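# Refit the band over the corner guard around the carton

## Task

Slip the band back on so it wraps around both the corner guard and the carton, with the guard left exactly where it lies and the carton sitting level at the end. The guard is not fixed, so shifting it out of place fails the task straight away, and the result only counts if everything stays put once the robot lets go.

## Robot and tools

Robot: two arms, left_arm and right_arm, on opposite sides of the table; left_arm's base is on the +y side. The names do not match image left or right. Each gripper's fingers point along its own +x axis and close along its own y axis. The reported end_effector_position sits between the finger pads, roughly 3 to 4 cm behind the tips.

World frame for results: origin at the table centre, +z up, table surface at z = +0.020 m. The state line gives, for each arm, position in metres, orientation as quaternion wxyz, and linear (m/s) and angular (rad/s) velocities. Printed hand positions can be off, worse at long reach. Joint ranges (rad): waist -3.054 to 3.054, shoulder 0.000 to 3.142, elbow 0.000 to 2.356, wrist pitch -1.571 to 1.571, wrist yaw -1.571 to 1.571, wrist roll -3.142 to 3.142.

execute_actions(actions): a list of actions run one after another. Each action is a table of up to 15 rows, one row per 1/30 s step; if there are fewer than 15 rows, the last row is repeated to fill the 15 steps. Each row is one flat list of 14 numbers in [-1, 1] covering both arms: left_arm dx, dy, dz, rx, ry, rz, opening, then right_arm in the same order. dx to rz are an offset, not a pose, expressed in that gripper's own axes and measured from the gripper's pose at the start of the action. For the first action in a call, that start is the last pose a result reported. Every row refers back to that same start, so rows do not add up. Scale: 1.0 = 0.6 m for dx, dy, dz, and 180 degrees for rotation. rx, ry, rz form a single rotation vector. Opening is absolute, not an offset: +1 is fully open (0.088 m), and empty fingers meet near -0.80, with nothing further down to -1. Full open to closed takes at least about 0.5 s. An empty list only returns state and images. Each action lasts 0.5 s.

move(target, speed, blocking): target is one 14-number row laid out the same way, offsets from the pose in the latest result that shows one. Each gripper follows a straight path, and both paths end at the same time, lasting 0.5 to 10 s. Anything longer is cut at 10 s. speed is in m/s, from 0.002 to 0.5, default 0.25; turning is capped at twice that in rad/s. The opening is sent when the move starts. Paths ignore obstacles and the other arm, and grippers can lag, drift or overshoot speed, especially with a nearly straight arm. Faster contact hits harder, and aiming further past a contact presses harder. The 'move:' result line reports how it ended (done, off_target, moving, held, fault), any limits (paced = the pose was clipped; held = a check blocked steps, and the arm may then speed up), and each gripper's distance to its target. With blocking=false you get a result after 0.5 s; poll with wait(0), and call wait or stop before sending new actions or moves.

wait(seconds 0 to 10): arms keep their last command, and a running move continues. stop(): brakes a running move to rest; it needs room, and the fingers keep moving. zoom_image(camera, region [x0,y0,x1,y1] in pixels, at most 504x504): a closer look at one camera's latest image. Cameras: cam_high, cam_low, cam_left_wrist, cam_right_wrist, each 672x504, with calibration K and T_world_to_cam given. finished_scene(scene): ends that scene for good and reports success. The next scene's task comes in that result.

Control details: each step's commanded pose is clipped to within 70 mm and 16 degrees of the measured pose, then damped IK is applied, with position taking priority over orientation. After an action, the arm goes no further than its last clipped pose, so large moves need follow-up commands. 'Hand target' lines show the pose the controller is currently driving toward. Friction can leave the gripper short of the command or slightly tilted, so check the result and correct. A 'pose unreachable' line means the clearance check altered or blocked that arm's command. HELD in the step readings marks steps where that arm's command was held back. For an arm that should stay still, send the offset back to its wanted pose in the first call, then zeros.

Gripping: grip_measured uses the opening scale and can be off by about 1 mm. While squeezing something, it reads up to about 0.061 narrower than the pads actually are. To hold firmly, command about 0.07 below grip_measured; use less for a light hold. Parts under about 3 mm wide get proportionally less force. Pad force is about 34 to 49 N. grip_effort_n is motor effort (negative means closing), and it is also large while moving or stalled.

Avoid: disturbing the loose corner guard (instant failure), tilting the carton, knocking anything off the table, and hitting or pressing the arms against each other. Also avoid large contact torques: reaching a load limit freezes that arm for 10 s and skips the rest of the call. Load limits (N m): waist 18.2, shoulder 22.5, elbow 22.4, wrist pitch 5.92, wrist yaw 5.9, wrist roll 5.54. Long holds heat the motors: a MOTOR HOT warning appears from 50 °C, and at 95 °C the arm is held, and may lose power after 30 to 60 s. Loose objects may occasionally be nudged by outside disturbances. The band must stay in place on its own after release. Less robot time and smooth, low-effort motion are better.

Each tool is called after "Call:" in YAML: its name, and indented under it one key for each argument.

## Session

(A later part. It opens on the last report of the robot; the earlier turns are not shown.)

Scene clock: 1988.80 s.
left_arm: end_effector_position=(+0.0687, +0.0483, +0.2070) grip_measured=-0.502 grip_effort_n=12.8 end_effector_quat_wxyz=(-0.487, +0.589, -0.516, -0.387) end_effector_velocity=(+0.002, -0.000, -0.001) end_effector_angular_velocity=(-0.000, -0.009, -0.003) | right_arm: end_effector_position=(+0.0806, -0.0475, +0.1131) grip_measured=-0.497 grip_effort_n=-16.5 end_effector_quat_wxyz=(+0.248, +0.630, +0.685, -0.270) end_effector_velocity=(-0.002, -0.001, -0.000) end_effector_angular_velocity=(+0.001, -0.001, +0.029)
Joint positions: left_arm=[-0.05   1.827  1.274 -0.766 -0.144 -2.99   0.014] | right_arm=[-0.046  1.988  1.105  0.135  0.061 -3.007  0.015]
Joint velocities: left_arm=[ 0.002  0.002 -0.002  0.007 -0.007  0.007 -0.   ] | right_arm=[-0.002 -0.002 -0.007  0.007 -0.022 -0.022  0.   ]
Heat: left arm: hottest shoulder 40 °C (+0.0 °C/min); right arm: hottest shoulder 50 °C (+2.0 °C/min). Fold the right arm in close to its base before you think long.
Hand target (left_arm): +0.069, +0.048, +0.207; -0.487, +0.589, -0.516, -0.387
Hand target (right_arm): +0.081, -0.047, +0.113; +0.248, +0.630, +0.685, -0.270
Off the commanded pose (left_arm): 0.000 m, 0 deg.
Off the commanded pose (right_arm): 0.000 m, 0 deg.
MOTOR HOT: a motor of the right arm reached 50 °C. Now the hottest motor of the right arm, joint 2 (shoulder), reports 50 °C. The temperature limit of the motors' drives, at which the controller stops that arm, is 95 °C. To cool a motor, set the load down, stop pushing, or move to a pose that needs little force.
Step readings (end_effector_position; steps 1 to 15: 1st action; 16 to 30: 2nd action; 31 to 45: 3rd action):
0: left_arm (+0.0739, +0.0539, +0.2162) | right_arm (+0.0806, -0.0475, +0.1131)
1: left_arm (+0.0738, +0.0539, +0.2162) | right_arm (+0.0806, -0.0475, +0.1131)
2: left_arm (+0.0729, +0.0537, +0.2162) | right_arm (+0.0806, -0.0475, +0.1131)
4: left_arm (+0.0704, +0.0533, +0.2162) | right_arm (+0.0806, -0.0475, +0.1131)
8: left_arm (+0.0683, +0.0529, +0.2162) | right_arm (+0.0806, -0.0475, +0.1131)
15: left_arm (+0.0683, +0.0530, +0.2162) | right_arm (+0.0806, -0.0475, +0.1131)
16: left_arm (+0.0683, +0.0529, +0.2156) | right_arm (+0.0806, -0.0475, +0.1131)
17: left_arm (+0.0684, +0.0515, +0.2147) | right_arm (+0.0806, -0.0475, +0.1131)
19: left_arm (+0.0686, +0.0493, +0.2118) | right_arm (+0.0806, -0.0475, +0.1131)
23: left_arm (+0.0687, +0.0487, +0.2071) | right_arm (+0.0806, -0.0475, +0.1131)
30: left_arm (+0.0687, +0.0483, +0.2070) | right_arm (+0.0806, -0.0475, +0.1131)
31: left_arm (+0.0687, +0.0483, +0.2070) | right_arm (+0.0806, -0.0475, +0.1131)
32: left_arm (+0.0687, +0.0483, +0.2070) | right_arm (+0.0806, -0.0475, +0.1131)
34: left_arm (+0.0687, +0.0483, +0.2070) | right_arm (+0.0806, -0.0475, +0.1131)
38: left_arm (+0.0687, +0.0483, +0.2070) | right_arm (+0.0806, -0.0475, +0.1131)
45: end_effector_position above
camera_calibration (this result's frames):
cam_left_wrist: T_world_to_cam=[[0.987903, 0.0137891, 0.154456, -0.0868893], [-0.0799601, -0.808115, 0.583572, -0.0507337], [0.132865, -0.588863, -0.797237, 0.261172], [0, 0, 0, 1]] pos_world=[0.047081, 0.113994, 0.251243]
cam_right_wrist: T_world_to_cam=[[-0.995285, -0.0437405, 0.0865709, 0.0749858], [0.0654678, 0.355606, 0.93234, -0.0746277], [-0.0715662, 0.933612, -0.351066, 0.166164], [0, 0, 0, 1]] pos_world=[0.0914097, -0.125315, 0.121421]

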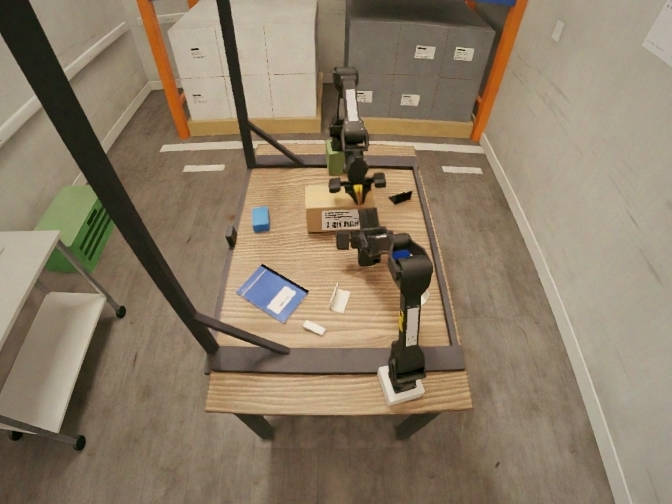

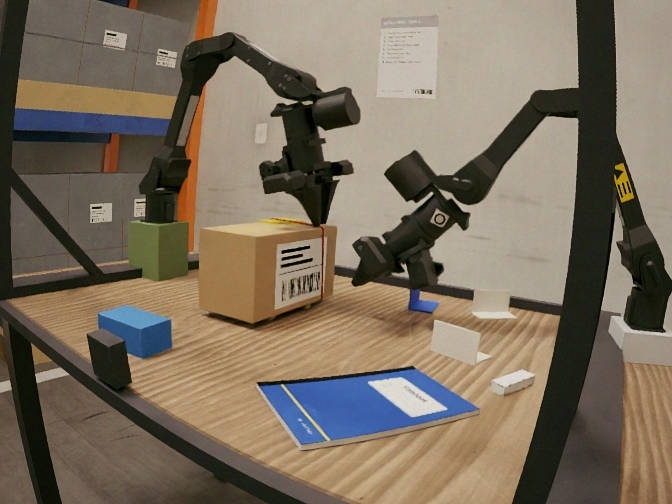

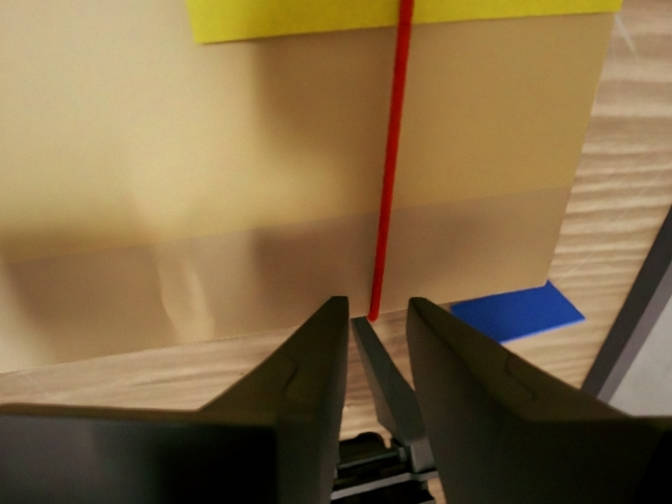

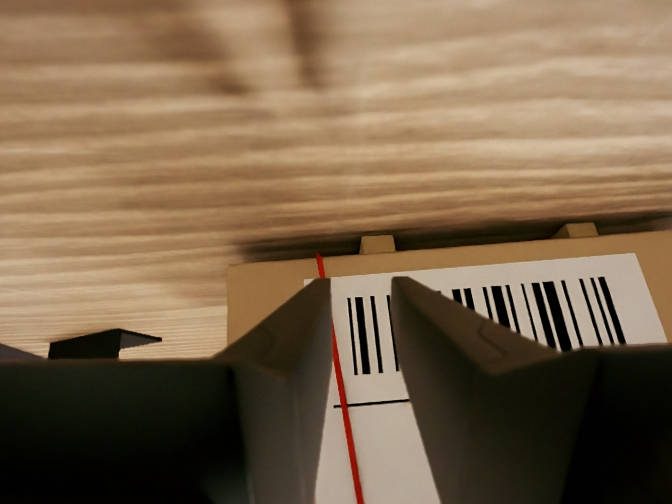

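Call:
execute_actions:
  actions:
    - [[0.008,0,0.002,0,0,0,-0.5, 0,0,0,0,0,0,-0.5]]

Call:
move:
  target: [0.008,-0.030,0.002,0,0,0,-0.5, 0,0,0,0,0,0,-0.5]
  speed: 0.02

Call:
zoom_image:
  camera: "cam_low"
  region: [270, 205, 350, 315]

Scene clock: 1997.13 s.
left_arm: end_effector_position=(+0.0690, +0.0458, +0.2069) grip_measured=-0.502 grip_effort_n=12.8 end_effector_quat_wxyz=(-0.484, +0.592, -0.518, -0.383) end_effector_velocity=(-0.000, +0.003, +0.000) end_effector_angular_velocity=(+0.007, -0.004, +0.006) | right_arm: end_effector_position=(+0.0806, -0.0475, +0.1131) grip_measured=-0.497 grip_effort_n=-16.0 end_effector_quat_wxyz=(+0.248, +0.630, +0.685, -0.270) end_effector_velocity=(+0.001, -0.004, -0.003) end_effector_angular_velocity=(-0.021, -0.015, +0.018)
Joint positions: left_arm=[-0.05   1.827  1.271 -0.75  -0.144 -2.99   0.014] | right_arm=[-0.046  1.988  1.105  0.135  0.061 -3.007  0.015]
Joint velocities: left_arm=[-0.002 -0.007 -0.007 -0.007 -0.007 -0.007 -0.   ] | right_arm=[-0.002 -0.002 -0.002 -0.022 -0.007 -0.022 -0.   ]
Heat: left arm: hottest shoulder 40 °C (+0.0 °C/min); right arm: hottest shoulder 52 °C (+4.0 °C/min). Fold the right arm in close to its base before you think long.
Hand target (left_arm): +0.070, +0.048, +0.202; -0.487, +0.589, -0.516, -0.387
Hand target (right_arm): +0.081, -0.047, +0.113; +0.248, +0.630, +0.685, -0.270
Off the commanded pose (left_arm): 0.005 m, 1 deg.
Off the commanded pose (right_arm): 0.000 m, 0 deg.
MOTOR HOT: still on. Now the hottest motor of the right arm, joint 2 (shoulder), reports 52 °C; a drive's own limit is 95 °C.
Step readings (end_effector_position):
0: left_arm (+0.0687, +0.0483, +0.2070) | right_arm (+0.0806, -0.0475, +0.1131)
1: left_arm (+0.0688, +0.0481, +0.2070) | right_arm (+0.0806, -0.0475, +0.1131)
2: left_arm (+0.0688, +0.0474, +0.2071) | right_arm (+0.0806, -0.0475, +0.1131)
4: left_arm (+0.0690, +0.0460, +0.2073) | right_arm (+0.0806, -0.0475, +0.1131)
8: left_arm (+0.0690, +0.0458, +0.2071) | right_arm (+0.0806, -0.0475, +0.1131)
15: end_effector_position above
camera_calibration (this result's frames):
cam_left_wrist: T_world_to_cam=[[0.987687, 0.015848, 0.155637, -0.0874265], [-0.0807814, -0.800296, 0.594139, -0.0551842], [0.133971, -0.599396, -0.789162, 0.258325], [0, 0, 0, 1]] pos_world=[0.047284, 0.112061, 0.250254]
cam_right_wrist: T_world_to_cam=[[-0.995285, -0.0437405, 0.0865709, 0.0749858], [0.0654678, 0.355606, 0.93234, -0.0746277], [-0.0715662, 0.933612, -0.351066, 0.166164], [0, 0, 0, 1]] pos_world=[0.0914097, -0.125315, 0.121421]

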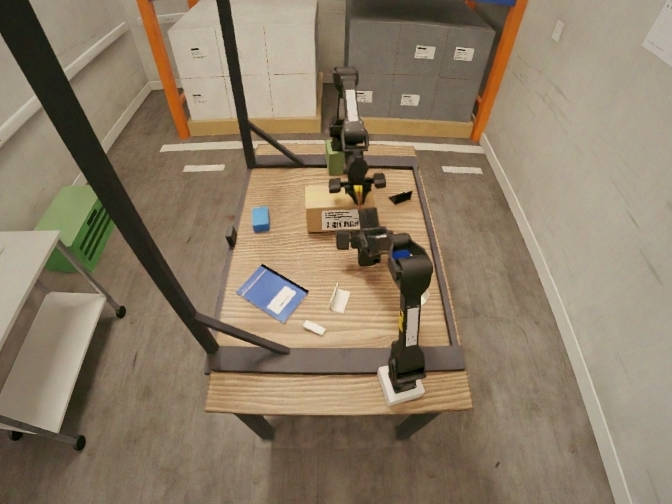

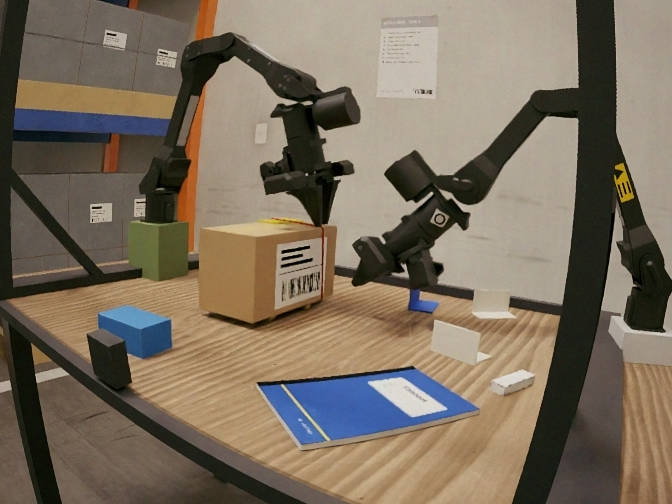

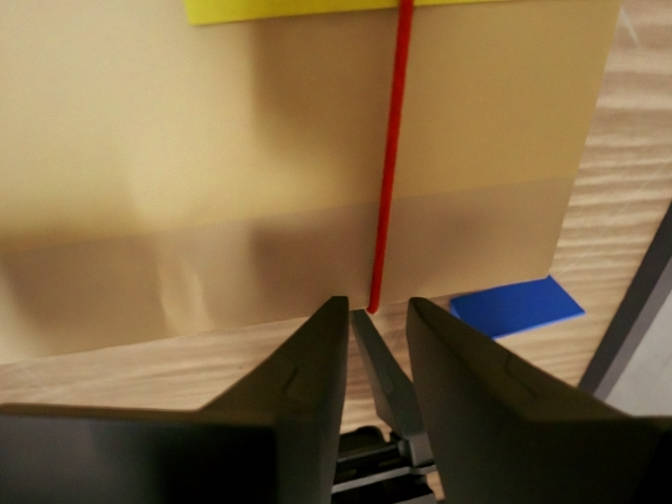

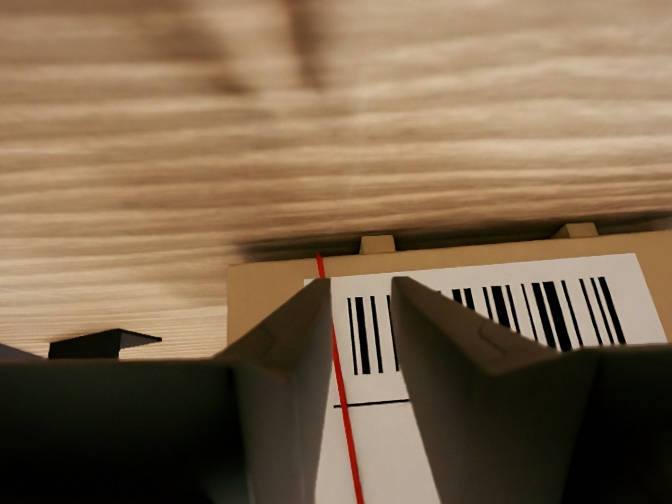

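Scene clock: 1998.37 s.
left_arm: end_effector_position=(+0.0871, +0.0469, +0.2073) grip_measured=-0.502 grip_effort_n=12.8 end_effector_quat_wxyz=(-0.483, +0.595, -0.517, -0.382) end_effector_velocity=(-0.001, +0.005, -0.003) end_effector_angular_velocity=(+0.029, -0.005, -0.007) | right_arm: end_effector_position=(+0.0806, -0.0475, +0.1131) grip_measured=-0.497 grip_effort_n=-16.0 end_effector_quat_wxyz=(+0.248, +0.630, +0.685, -0.270) end_effector_velocity=(-0.002, +0.000, +0.001) end_effector_angular_velocity=(+0.005, +0.011, +0.019)
Joint positions: left_arm=[ 0.001  1.827  1.271 -0.739 -0.134 -2.944  0.014] | right_arm=[-0.046  1.988  1.105  0.135  0.061 -3.007  0.015]
Joint velocities: left_arm=[-0.002  0.002 -0.002 -0.022 -0.007  0.007 -0.   ] | right_arm=[-0.002 -0.002 -0.002  0.007 -0.022 -0.007  0.   ]
Heat: left arm: hottest shoulder 40 °C (+0.0 °C/min); right arm: hottest shoulder 52 °C (+4.0 °C/min). Fold the right arm in close to its base before you think long.
Hand target (left_arm): +0.088, +0.046, +0.205; -0.484, +0.592, -0.518, -0.382
Hand target (right_arm): +0.081, -0.047, +0.113; +0.248, +0.630, +0.685, -0.270
Off the commanded pose (left_arm): 0.002 m, 0 deg.
Off the commanded pose (right_arm): 0.000 m, 0 deg.
MOTOR HOT: still on. Now the hottest motor of the right arm, joint 2 (shoulder), reports 52 °C; a drive's own limit is 95 °C.
move: done
camera_calibration (this result's frames):
cam_left_wrist: T_world_to_cam=[[0.9871, 0.0205062, 0.158785, -0.106161], [-0.0795028, -0.798068, 0.5973, -0.0540273], [0.13897, -0.602219, -0.786142, 0.255951], [0, 0, 0, 1]] pos_world=[0.0649263, 0.113198, 0.250341]
cam_right_wrist: T_world_to_cam=[[-0.995285, -0.0437405, 0.0865709, 0.0749858], [0.0654678, 0.355606, 0.93234, -0.0746277], [-0.0715662, 0.933612, -0.351066, 0.166164], [0, 0, 0, 1]] pos_world=[0.0914097, -0.125315, 0.121421]

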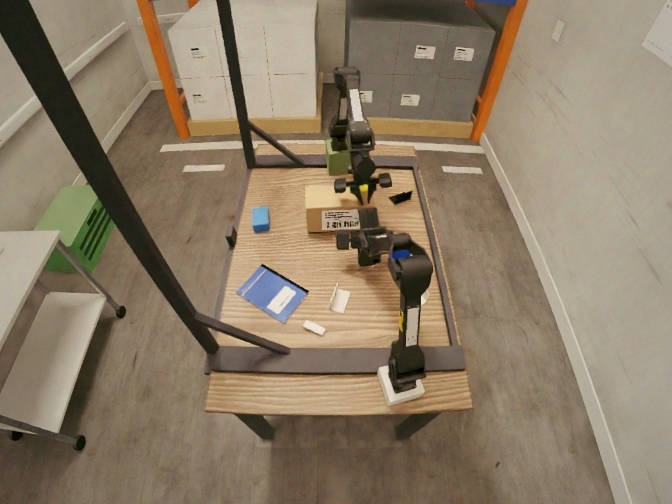

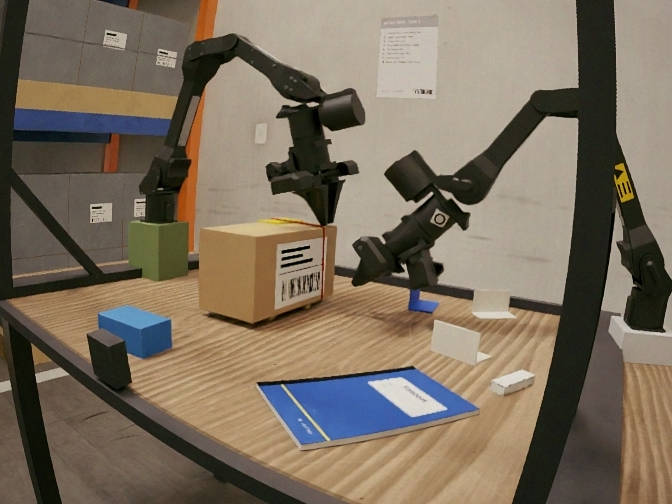

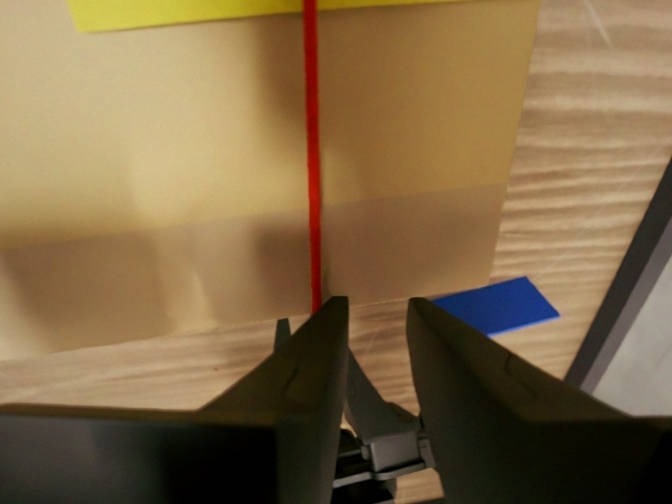

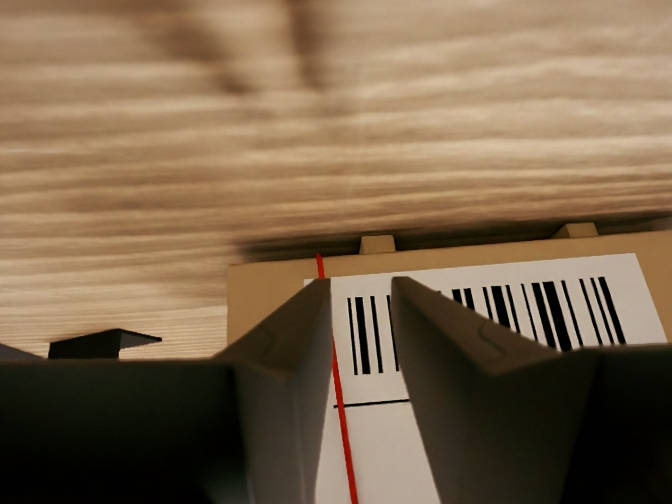

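Region (270, 205, 350, 315) of cam_low's 672x504 image, scaled by 4.582, with more detail than that image has; it fills the left 367 columns of this view, and the rest is white.

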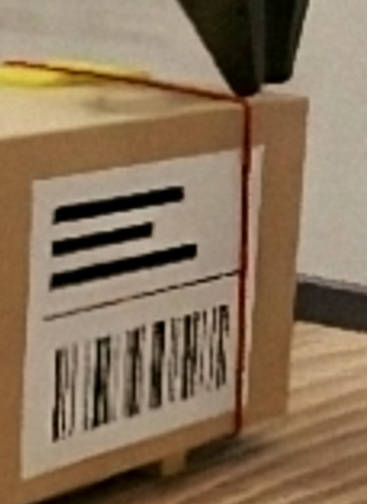

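Call:
move:
  target: [0.002,0,0,0,0,0,-0.5, 0.0955,0.0138,-0.027,0,0,0,-0.5]
  speed: 0.08

Scene clock: 2009.47 s.
left_arm: end_effector_position=(+0.0871, +0.0465, +0.2074) grip_measured=-0.502 grip_effort_n=12.8 end_effector_quat_wxyz=(-0.482, +0.595, -0.517, -0.381) end_effector_velocity=(-0.000, +0.004, -0.002) end_effector_angular_velocity=(+0.012, -0.003, +0.007) | right_arm: end_effector_position=(+0.0828, +0.0041, +0.0938) grip_measured=-0.497 grip_effort_n=-16.0 end_effector_quat_wxyz=(+0.242, +0.632, +0.686, -0.266) end_effector_velocity=(-0.000, +0.003, +0.005) end_effector_angular_velocity=(+0.009, -0.021, +0.027)
Joint positions: left_arm=[ 0.001  1.827  1.271 -0.737 -0.134 -2.944  0.014] | right_arm=[-0.074  2.185  1.321  0.132  0.042 -3.024  0.015]
Joint velocities: left_arm=[-0.002 -0.002 -0.007 -0.007 -0.007 -0.007 -0.   ] | right_arm=[-0.002 -0.002  0.012 -0.007 -0.007 -0.037 -0.   ]
Heat: left arm: hottest shoulder 40 °C (+1.0 °C/min); right arm: hottest shoulder 53 °C (+6.0 °C/min). Fold the right arm in close to its base before you think long.
Hand target (left_arm): +0.087, +0.047, +0.206; -0.483, +0.595, -0.517, -0.382
Hand target (right_arm): +0.084, +0.006, +0.085; +0.248, +0.630, +0.685, -0.270
Off the commanded pose (left_arm): 0.001 m, 0 deg.
Off the commanded pose (right_arm): 0.009 m, 1 deg.
MOTOR HOT: still on. Now the hottest motor of the right arm, joint 2 (shoulder), reports 53 °C; a drive's own limit is 95 °C.
move: off_target (right_arm)
camera_calibration (this result's frames):
cam_left_wrist: T_world_to_cam=[[0.987046, 0.0204363, 0.159133, -0.106295], [-0.0800257, -0.796952, 0.598719, -0.0547044], [0.139057, -0.603697, -0.784992, 0.255617], [0, 0, 0, 1]] pos_world=[0.0649953, 0.112891, 0.250325]
cam_right_wrist: T_world_to_cam=[[-0.995203, -0.0425513, 0.0880901, 0.0809324], [0.0683759, 0.341443, 0.937412, -0.0757978], [-0.0699658, 0.938939, -0.336895, 0.109922], [0, 0, 0, 1]] pos_world=[0.0934177, -0.0738852, 0.100957]

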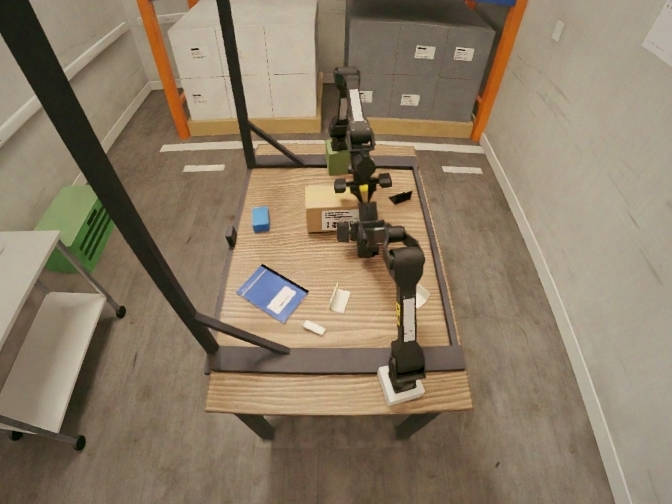

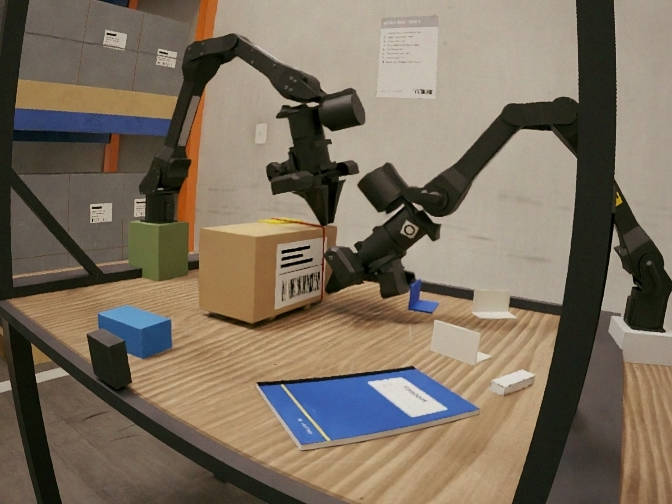

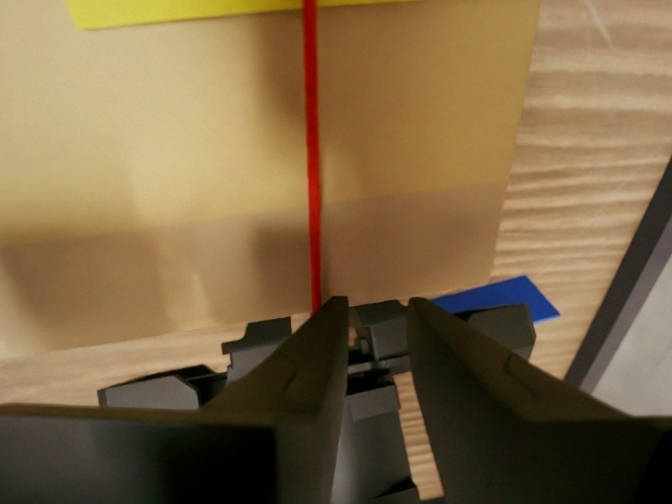

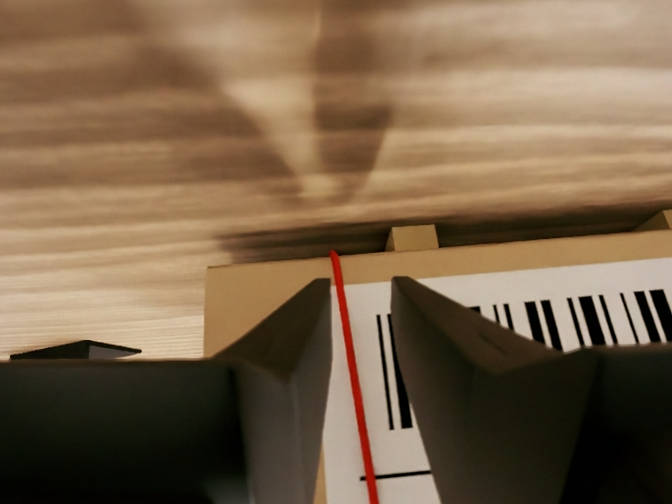

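Call:
move:
  target: [0,0,0,0,0,0,-0.5, 0.0377,0.003,-0.0045,0,0,0,-0.5]
  speed: 0.04

Scene clock: 2015.03 s.
left_arm: end_effector_position=(+0.0871, +0.0464, +0.2075) grip_measured=-0.502 grip_effort_n=12.8 end_effector_quat_wxyz=(-0.482, +0.595, -0.517, -0.381) end_effector_velocity=(-0.003, +0.005, -0.001) end_effector_angular_velocity=(+0.019, +0.012, +0.003) | right_arm: end_effector_position=(+0.0817, +0.0202, +0.0886) grip_measured=-0.497 grip_effort_n=-15.6 end_effector_quat_wxyz=(+0.237, +0.634, +0.687, -0.263) end_effector_velocity=(-0.002, -0.002, -0.001) end_effector_angular_velocity=(-0.007, -0.002, +0.013)
Joint positions: left_arm=[ 0.001  1.827  1.271 -0.736 -0.134 -2.944  0.014] | right_arm=[-0.077  2.245  1.393  0.131  0.042 -3.025  0.015]
Joint velocities: left_arm=[-0.002 -0.002 -0.002 -0.022  0.007 -0.007 -0.   ] | right_arm=[ 0.002 -0.002 -0.002 -0.007 -0.007 -0.007  0.   ]
Heat: left arm: hottest shoulder 40 °C (+1.0 °C/min); right arm: hottest shoulder 53 °C (+6.1 °C/min). Fold the right arm in close to its base before you think long.
Hand target (left_arm): +0.087, +0.046, +0.207; -0.482, +0.595, -0.517, -0.381
Hand target (right_arm): +0.083, +0.022, +0.081; +0.242, +0.632, +0.686, -0.266
Off the commanded pose (left_arm): 0.000 m, 0 deg.
Off the commanded pose (right_arm): 0.008 m, 1 deg.
MOTOR HOT: still on. Now the hottest motor of the right arm, joint 2 (shoulder), reports 53 °C; a drive's own limit is 95 °C.
move: done
camera_calibration (this result's frames):
cam_left_wrist: T_world_to_cam=[[0.987036, 0.0204963, 0.159183, -0.106322], [-0.0800611, -0.796726, 0.599014, -0.0548484], [0.139103, -0.603993, -0.784756, 0.255547], [0, 0, 0, 1]] pos_world=[0.0650051, 0.112829, 0.250322]
cam_right_wrist: T_world_to_cam=[[-0.995141, -0.0410509, 0.0894896, 0.0808282], [0.0709862, 0.33068, 0.94107, -0.0766158], [-0.0682241, 0.94285, -0.326159, 0.0917548], [0, 0, 0, 1]] pos_world=[0.0921341, -0.0578576, 0.0947942]

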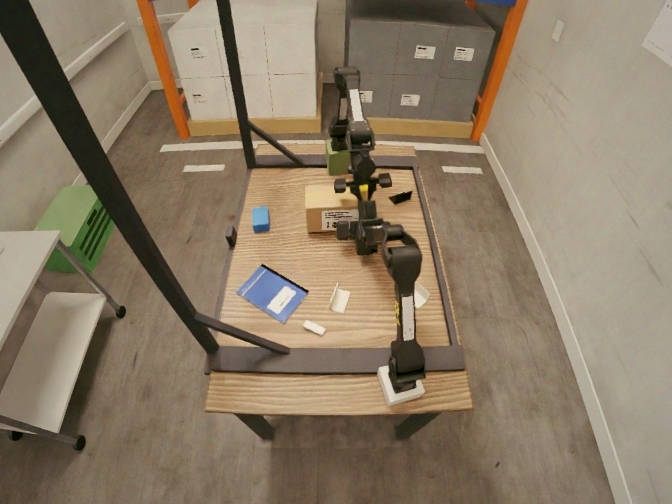

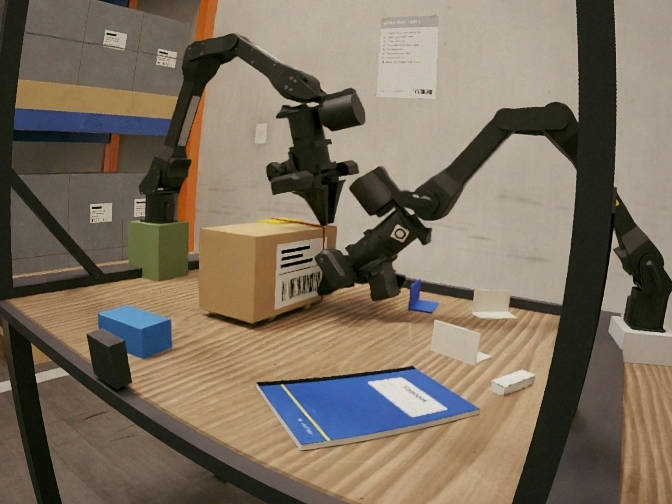

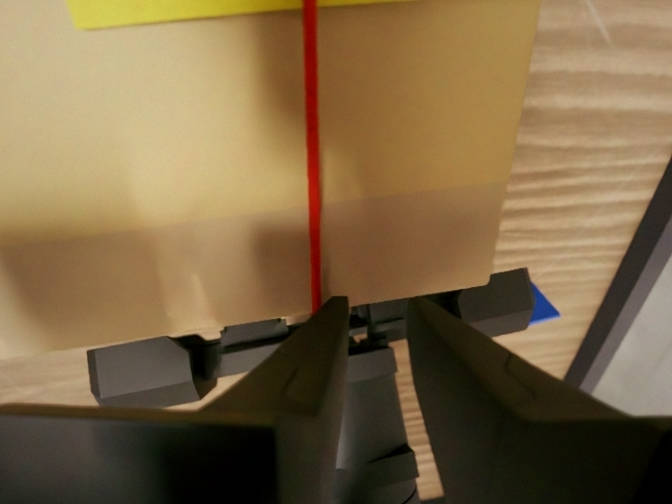

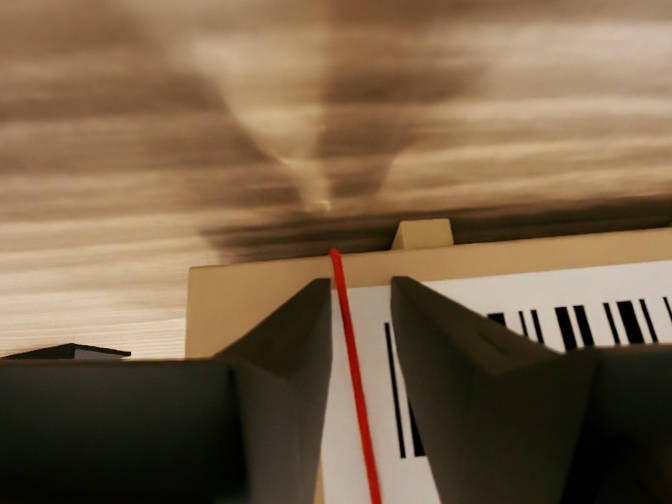

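Call:
execute_actions:
  actions:
    - [[0,0,0,0,0,0,-0.5, 0.004,0,-0.003,0,0,0,-0.5]]
    - [[0,0,0,0,0,0,-0.5, 0,0,0,0,0,0,-0.95]]
    - [[0,0,0,0,0,0,-0.5, 0,0,0,0,0,0,-0.95]]

Scene clock: 2020.40 s.
left_arm: end_effector_position=(+0.0871, +0.0464, +0.2075) grip_measured=-0.502 grip_effort_n=12.8 end_effector_quat_wxyz=(-0.482, +0.595, -0.517, -0.381) end_effector_velocity=(-0.000, +0.004, -0.002) end_effector_angular_velocity=(+0.012, -0.003, +0.007) | right_arm: end_effector_position=(+0.0828, +0.0195, +0.0877) grip_measured=-0.806 grip_effort_n=-83.5 end_effector_quat_wxyz=(+0.240, +0.635, +0.685, -0.265) end_effector_velocity=(+0.002, +0.001, +0.002) end_effector_angular_velocity=(+0.009, -0.009, -0.003)
Joint positions: left_arm=[ 0.001  1.827  1.271 -0.736 -0.134 -2.944  0.014] | right_arm=[-0.078  2.245  1.395  0.122  0.044 -3.025  0.   ]
Joint velocities: left_arm=[-0.002 -0.002 -0.007 -0.007 -0.007 -0.007 -0.   ] | right_arm=[-0.002 -0.002 -0.002  0.007  0.007 -0.007  0.   ]
Heat: left arm: hottest shoulder 40 °C (+1.0 °C/min); right arm: hottest shoulder 54 °C (+8.0 °C/min). Fold the right arm in close to its base before you think long.
Hand target (left_arm): +0.087, +0.046, +0.207; -0.482, +0.595, -0.517, -0.381
Hand target (right_arm): +0.083, +0.020, +0.088; +0.240, +0.635, +0.685, -0.264
Off the commanded pose (left_arm): 0.000 m, 0 deg.
Off the commanded pose (right_arm): 0.000 m, 0 deg.
MOTOR HOT: still on. Now the hottest motor of the right arm, joint 2 (shoulder), reports 54 °C; a drive's own limit is 95 °C.
Step readings (end_effector_position; steps 1 to 15: 1st action; 16 to 30: 2nd action; 31 to 45: 3rd action):
0: left_arm (+0.0871, +0.0464, +0.2075) | right_arm (+0.0817, +0.0202, +0.0886)
1: left_arm (+0.0871, +0.0464, +0.2075) | right_arm (+0.0817, +0.0202, +0.0886)
2: left_arm (+0.0871, +0.0464, +0.2075) | right_arm (+0.0817, +0.0202, +0.0885)
4: left_arm (+0.0871, +0.0464, +0.2075) | right_arm (+0.0817, +0.0203, +0.0886)
8: left_arm (+0.0871, +0.0464, +0.2075) | right_arm (+0.0817, +0.0202, +0.0886)
15: left_arm (+0.0871, +0.0464, +0.2075) | right_arm (+0.0817, +0.0202, +0.0886)
16: left_arm (+0.0871, +0.0464, +0.2075) | right_arm (+0.0817, +0.0202, +0.0886)
17: left_arm (+0.0871, +0.0464, +0.2075) | right_arm (+0.0817, +0.0202, +0.0886)
19: left_arm (+0.0871, +0.0464, +0.2075) | right_arm (+0.0828, +0.0200, +0.0882)
23: left_arm (+0.0871, +0.0464, +0.2075) | right_arm (+0.0828, +0.0197, +0.0879)
30: left_arm (+0.0871, +0.0464, +0.2075) | right_arm (+0.0828, +0.0197, +0.0879)
31: left_arm (+0.0871, +0.0464, +0.2075) | right_arm (+0.0828, +0.0197, +0.0879)
32: left_arm (+0.0871, +0.0464, +0.2075) | right_arm (+0.0828, +0.0197, +0.0878)
34: left_arm (+0.0871, +0.0464, +0.2075) | right_arm (+0.0828, +0.0196, +0.0878)
38: left_arm (+0.0871, +0.0464, +0.2075) | right_arm (+0.0828, +0.0196, +0.0877)
45: end_effector_position above
camera_calibration (this result's frames):
cam_left_wrist: T_world_to_cam=[[0.987036, 0.0204963, 0.159183, -0.106322], [-0.0800611, -0.796726, 0.599014, -0.0548484], [0.139103, -0.603993, -0.784756, 0.255547], [0, 0, 0, 1]] pos_world=[0.0650051, 0.112829, 0.250322]
cam_right_wrist: T_world_to_cam=[[-0.995502, -0.037531, 0.086984, 0.0821689], [0.0692914, 0.33767, 0.938711, -0.0753933], [-0.0646026, 0.940516, -0.333551, 0.0926145], [0, 0, 0, 1]] pos_world=[0.0930066, -0.0585635, 0.0945167]

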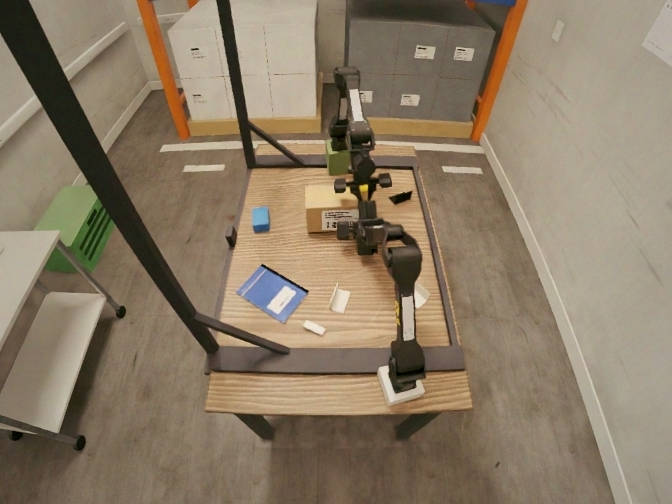

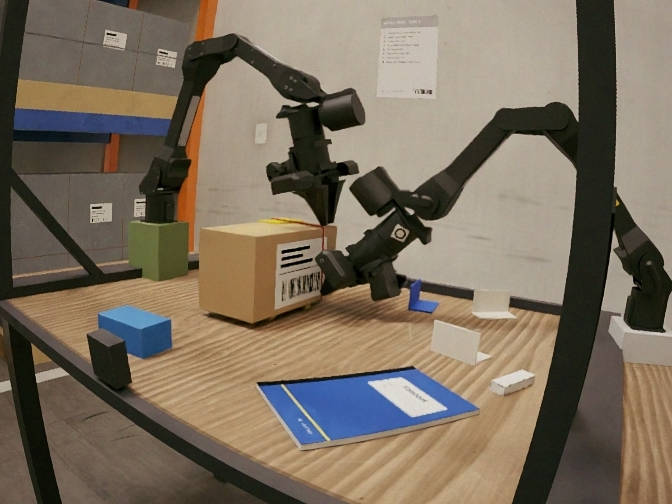

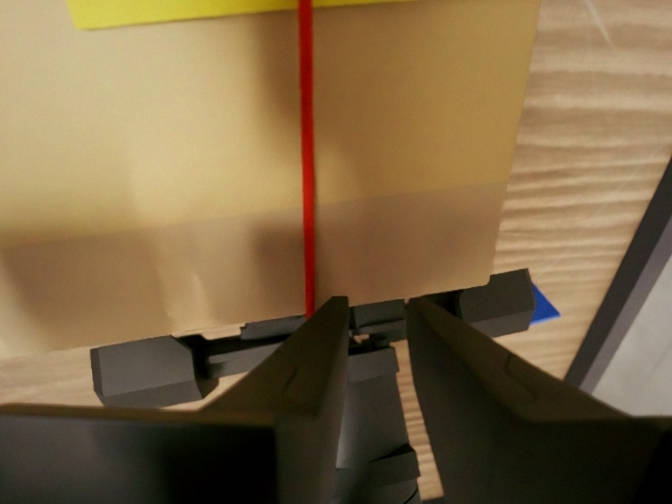

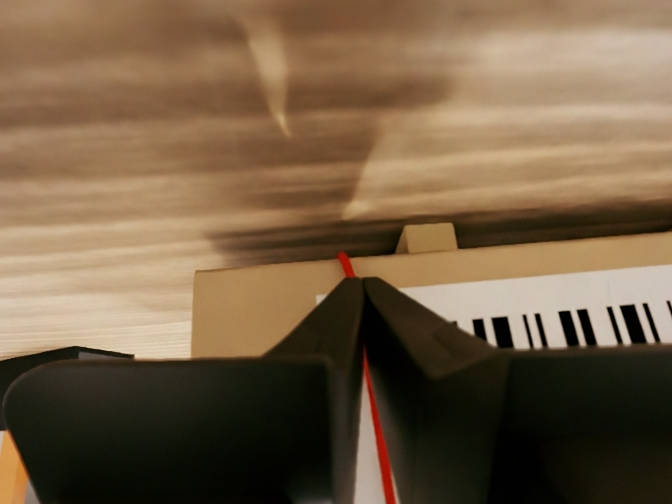

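Call:
move:
  target: [0,0,0,0,0,0,-0.5, 0.001,-0.020,0.001,0,0,-0.015,-0.95]
  speed: 0.03

Call:
zoom_image:
  camera: "cam_low"
  region: [270, 205, 350, 315]

Scene clock: 2027.50 s.
left_arm: end_effector_position=(+0.0871, +0.0464, +0.2075) grip_measured=-0.502 grip_effort_n=12.8 end_effector_quat_wxyz=(-0.482, +0.595, -0.517, -0.381) end_effector_velocity=(-0.001, +0.007, -0.004) end_effector_angular_velocity=(+0.034, -0.004, -0.007) | right_arm: end_effector_position=(+0.0748, +0.0185, +0.0877) grip_measured=-0.806 grip_effort_n=-83.5 end_effector_quat_wxyz=(+0.237, +0.622, +0.696, -0.270) end_effector_velocity=(-0.001, -0.004, -0.003) end_effector_angular_velocity=(-0.027, +0.027, -0.001)
Joint positions: left_arm=[ 0.001  1.827  1.271 -0.736 -0.134 -2.944  0.014] | right_arm=[-0.072  2.245  1.395  0.123  0.012 -3.021  0.   ]
Joint velocities: left_arm=[-0.002  0.002 -0.007 -0.022 -0.007  0.007 -0.   ] | right_arm=[-0.002 -0.002 -0.002 -0.022 -0.022  0.022  0.   ]
Heat: left arm: hottest shoulder 41 °C (+1.0 °C/min); right arm: hottest shoulder 56 °C (+10.0 °C/min). Fold the right arm in close to its base before you think long.
Hand target (left_arm): +0.087, +0.046, +0.207; -0.482, +0.595, -0.517, -0.381
Hand target (right_arm): +0.071, +0.019, +0.088; +0.234, +0.618, +0.700, -0.270
Off the commanded pose (left_arm): 0.000 m, 0 deg.
Off the commanded pose (right_arm): 0.004 m, 1 deg.
MOTOR HOT: still on. Now the hottest motor of the right arm, joint 2 (shoulder), reports 56 °C; a drive's own limit is 95 °C.
move: done
camera_calibration (this result's frames):
cam_left_wrist: T_world_to_cam=[[0.987036, 0.0204963, 0.159183, -0.106322], [-0.0800611, -0.796726, 0.599014, -0.0548484], [0.139103, -0.603993, -0.784756, 0.255547], [0, 0, 0, 1]] pos_world=[0.0650051, 0.112829, 0.250322]
cam_right_wrist: T_world_to_cam=[[-0.991713, -0.0647201, 0.110984, 0.0722849], [0.0823957, 0.342408, 0.935932, -0.0753962], [-0.0985754, 0.93732, -0.334238, 0.0957882], [0, 0, 0, 1]] pos_world=[0.0873405, -0.0592897, 0.0945592]

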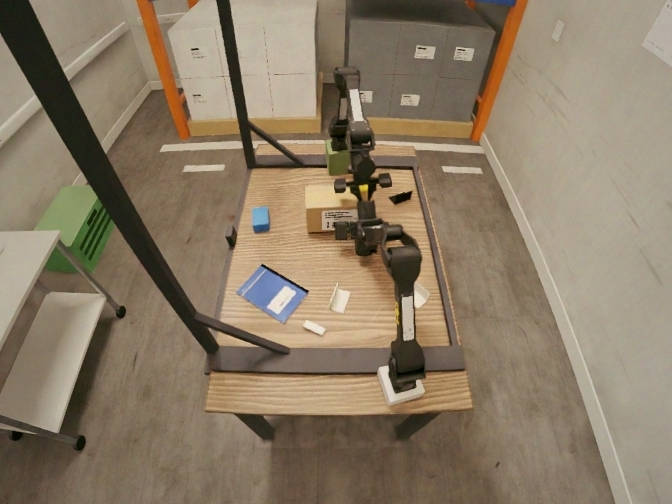

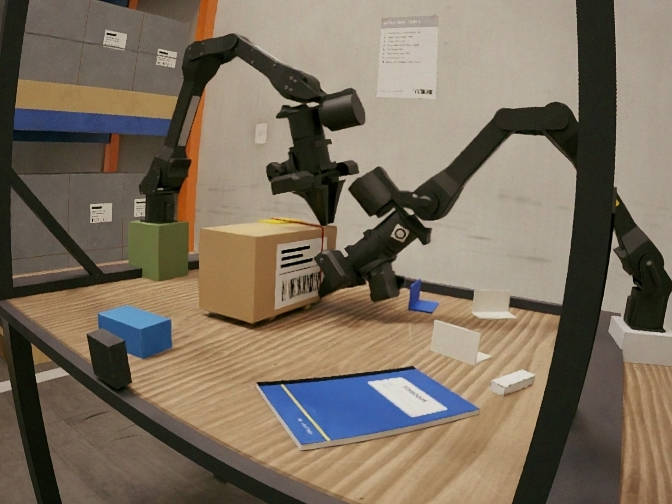

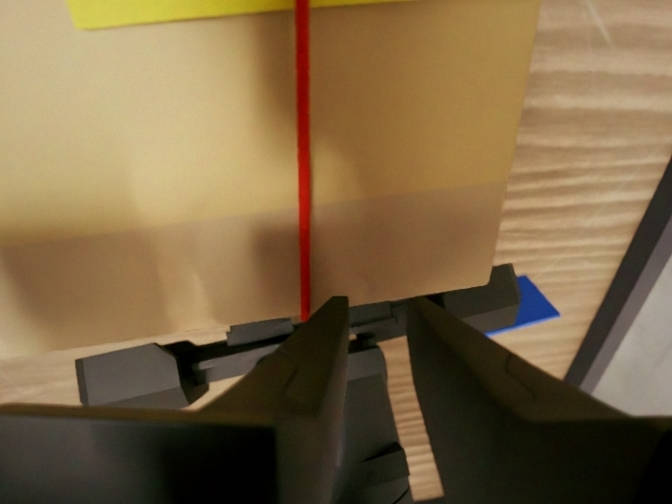

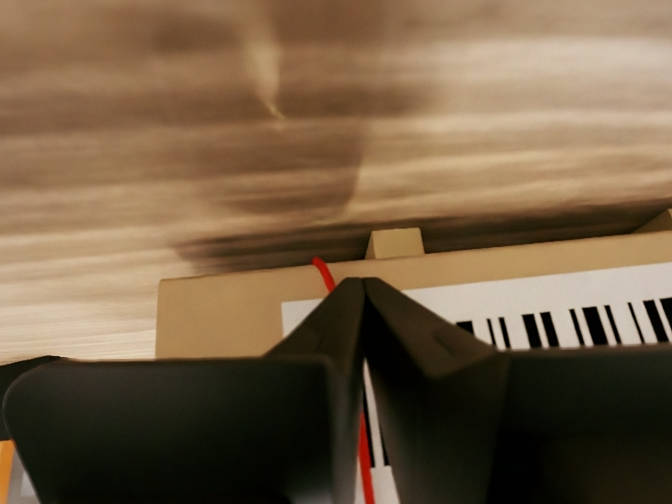

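Region (270, 205, 350, 315) of cam_low's 672x504 image, scaled by 4.582, with more detail than that image has; it fills the left 367 columns of this view, and the rest is white.

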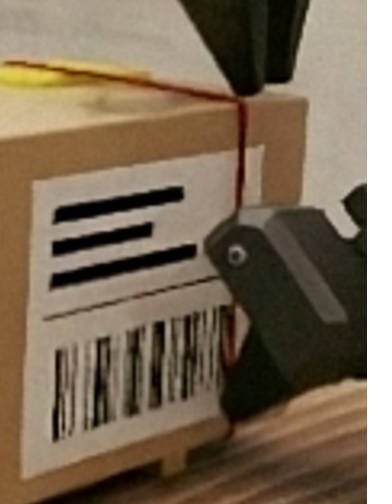

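Call:
move:
  target: [0,0,0,0,0,0,-0.5, 0.001,-0.022,0.001,0,0,-0.015,-0.95]
  speed: 0.03

Call:
zoom_image:
  camera: "cam_low"
  region: [270, 205, 350, 315]

Scene clock: 2037.00 s.
left_arm: end_effector_position=(+0.0871, +0.0464, +0.2075) grip_measured=-0.502 grip_effort_n=12.8 end_effector_quat_wxyz=(-0.482, +0.595, -0.517, -0.381) end_effector_velocity=(-0.007, +0.007, -0.002) end_effector_angular_velocity=(+0.029, +0.032, +0.008) | right_arm: end_effector_position=(+0.0642, +0.0172, +0.0884) grip_measured=-0.806 grip_effort_n=-83.5 end_effector_quat_wxyz=(+0.232, +0.607, +0.709, -0.274) end_effector_velocity=(-0.002, -0.002, +0.002) end_effector_angular_velocity=(-0.004, +0.010, +0.003)
Joint positions: left_arm=[ 0.001  1.827  1.271 -0.736 -0.134 -2.944  0.014] | right_arm=[-0.061  2.245  1.395  0.127 -0.02  -3.016  0.   ]
Joint velocities: left_arm=[-0.007 -0.002 -0.002 -0.037  0.022 -0.022 -0.   ] | right_arm=[ 0.002 -0.007 -0.002 -0.007 -0.007  0.007  0.   ]
Heat: left arm: hottest shoulder 41 °C (+1.0 °C/min); right arm: hottest shoulder 58 °C (+10.1 °C/min). Fold the right arm in close to its base before you think long.
Hand target (left_arm): +0.087, +0.046, +0.207; -0.482, +0.595, -0.517, -0.381
Hand target (right_arm): +0.062, +0.017, +0.088; +0.230, +0.605, +0.711, -0.276
Off the commanded pose (left_arm): 0.000 m, 0 deg.
Off the commanded pose (right_arm): 0.003 m, 0 deg.
MOTOR HOT: still on. Now the hottest motor of the right arm, joint 2 (shoulder), reports 58 °C; a drive's own limit is 95 °C.
move: done
camera_calibration (this result's frames):
cam_left_wrist: T_world_to_cam=[[0.987036, 0.0204963, 0.159183, -0.106322], [-0.0800611, -0.796726, 0.599014, -0.0548484], [0.139103, -0.603993, -0.784756, 0.255547], [0, 0, 0, 1]] pos_world=[0.0650051, 0.112829, 0.250322]
cam_right_wrist: T_world_to_cam=[[-0.986055, -0.0954515, 0.136326, 0.0594505], [0.0956228, 0.345479, 0.933542, -0.0754111], [-0.136206, 0.933559, -0.331534, 0.0984354], [0, 0, 0, 1]] pos_world=[0.0792399, -0.0601677, 0.0949295]

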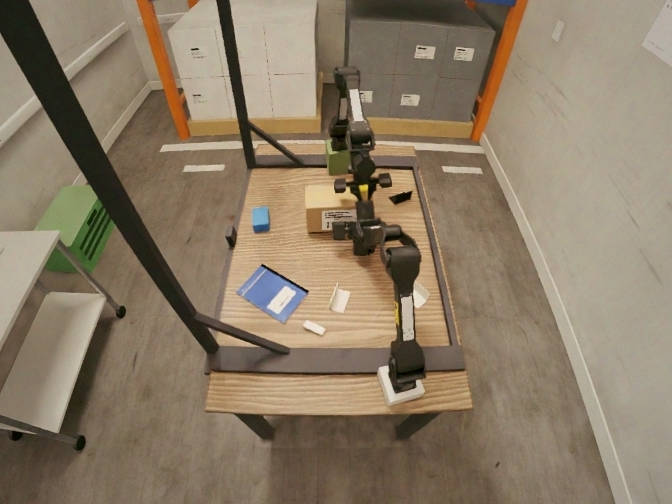

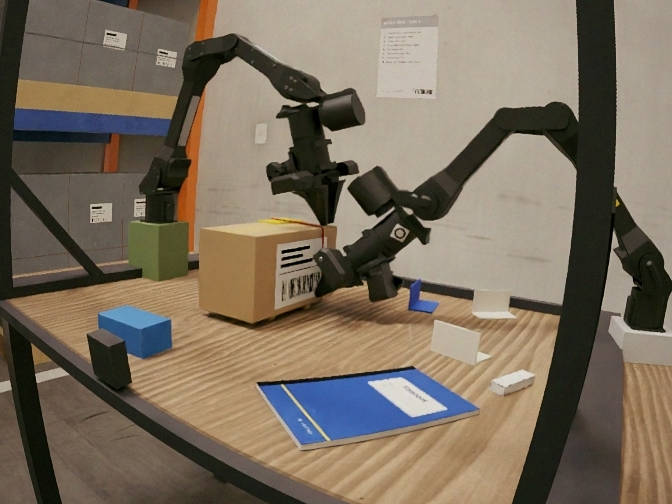

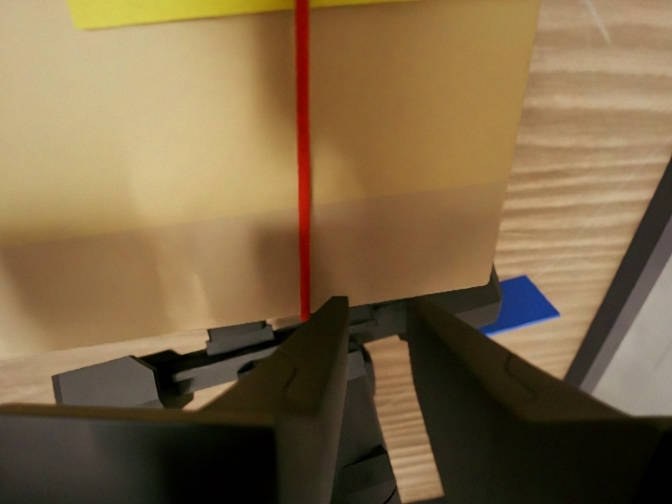

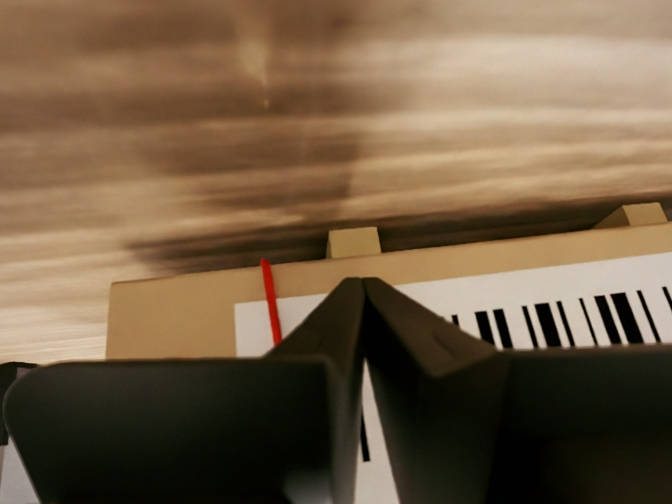

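Region (270, 205, 350, 315) of cam_low's 672x504 image, scaled by 4.582, with more detail than that image has; it fills the left 367 columns of this view, and the rest is white.

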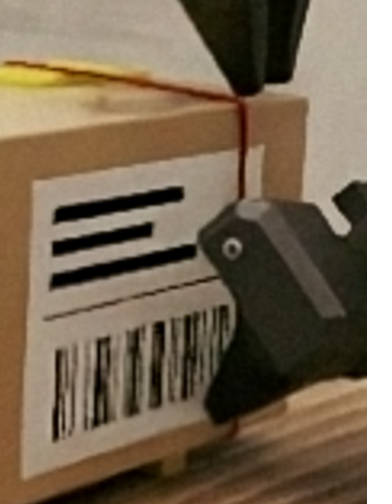

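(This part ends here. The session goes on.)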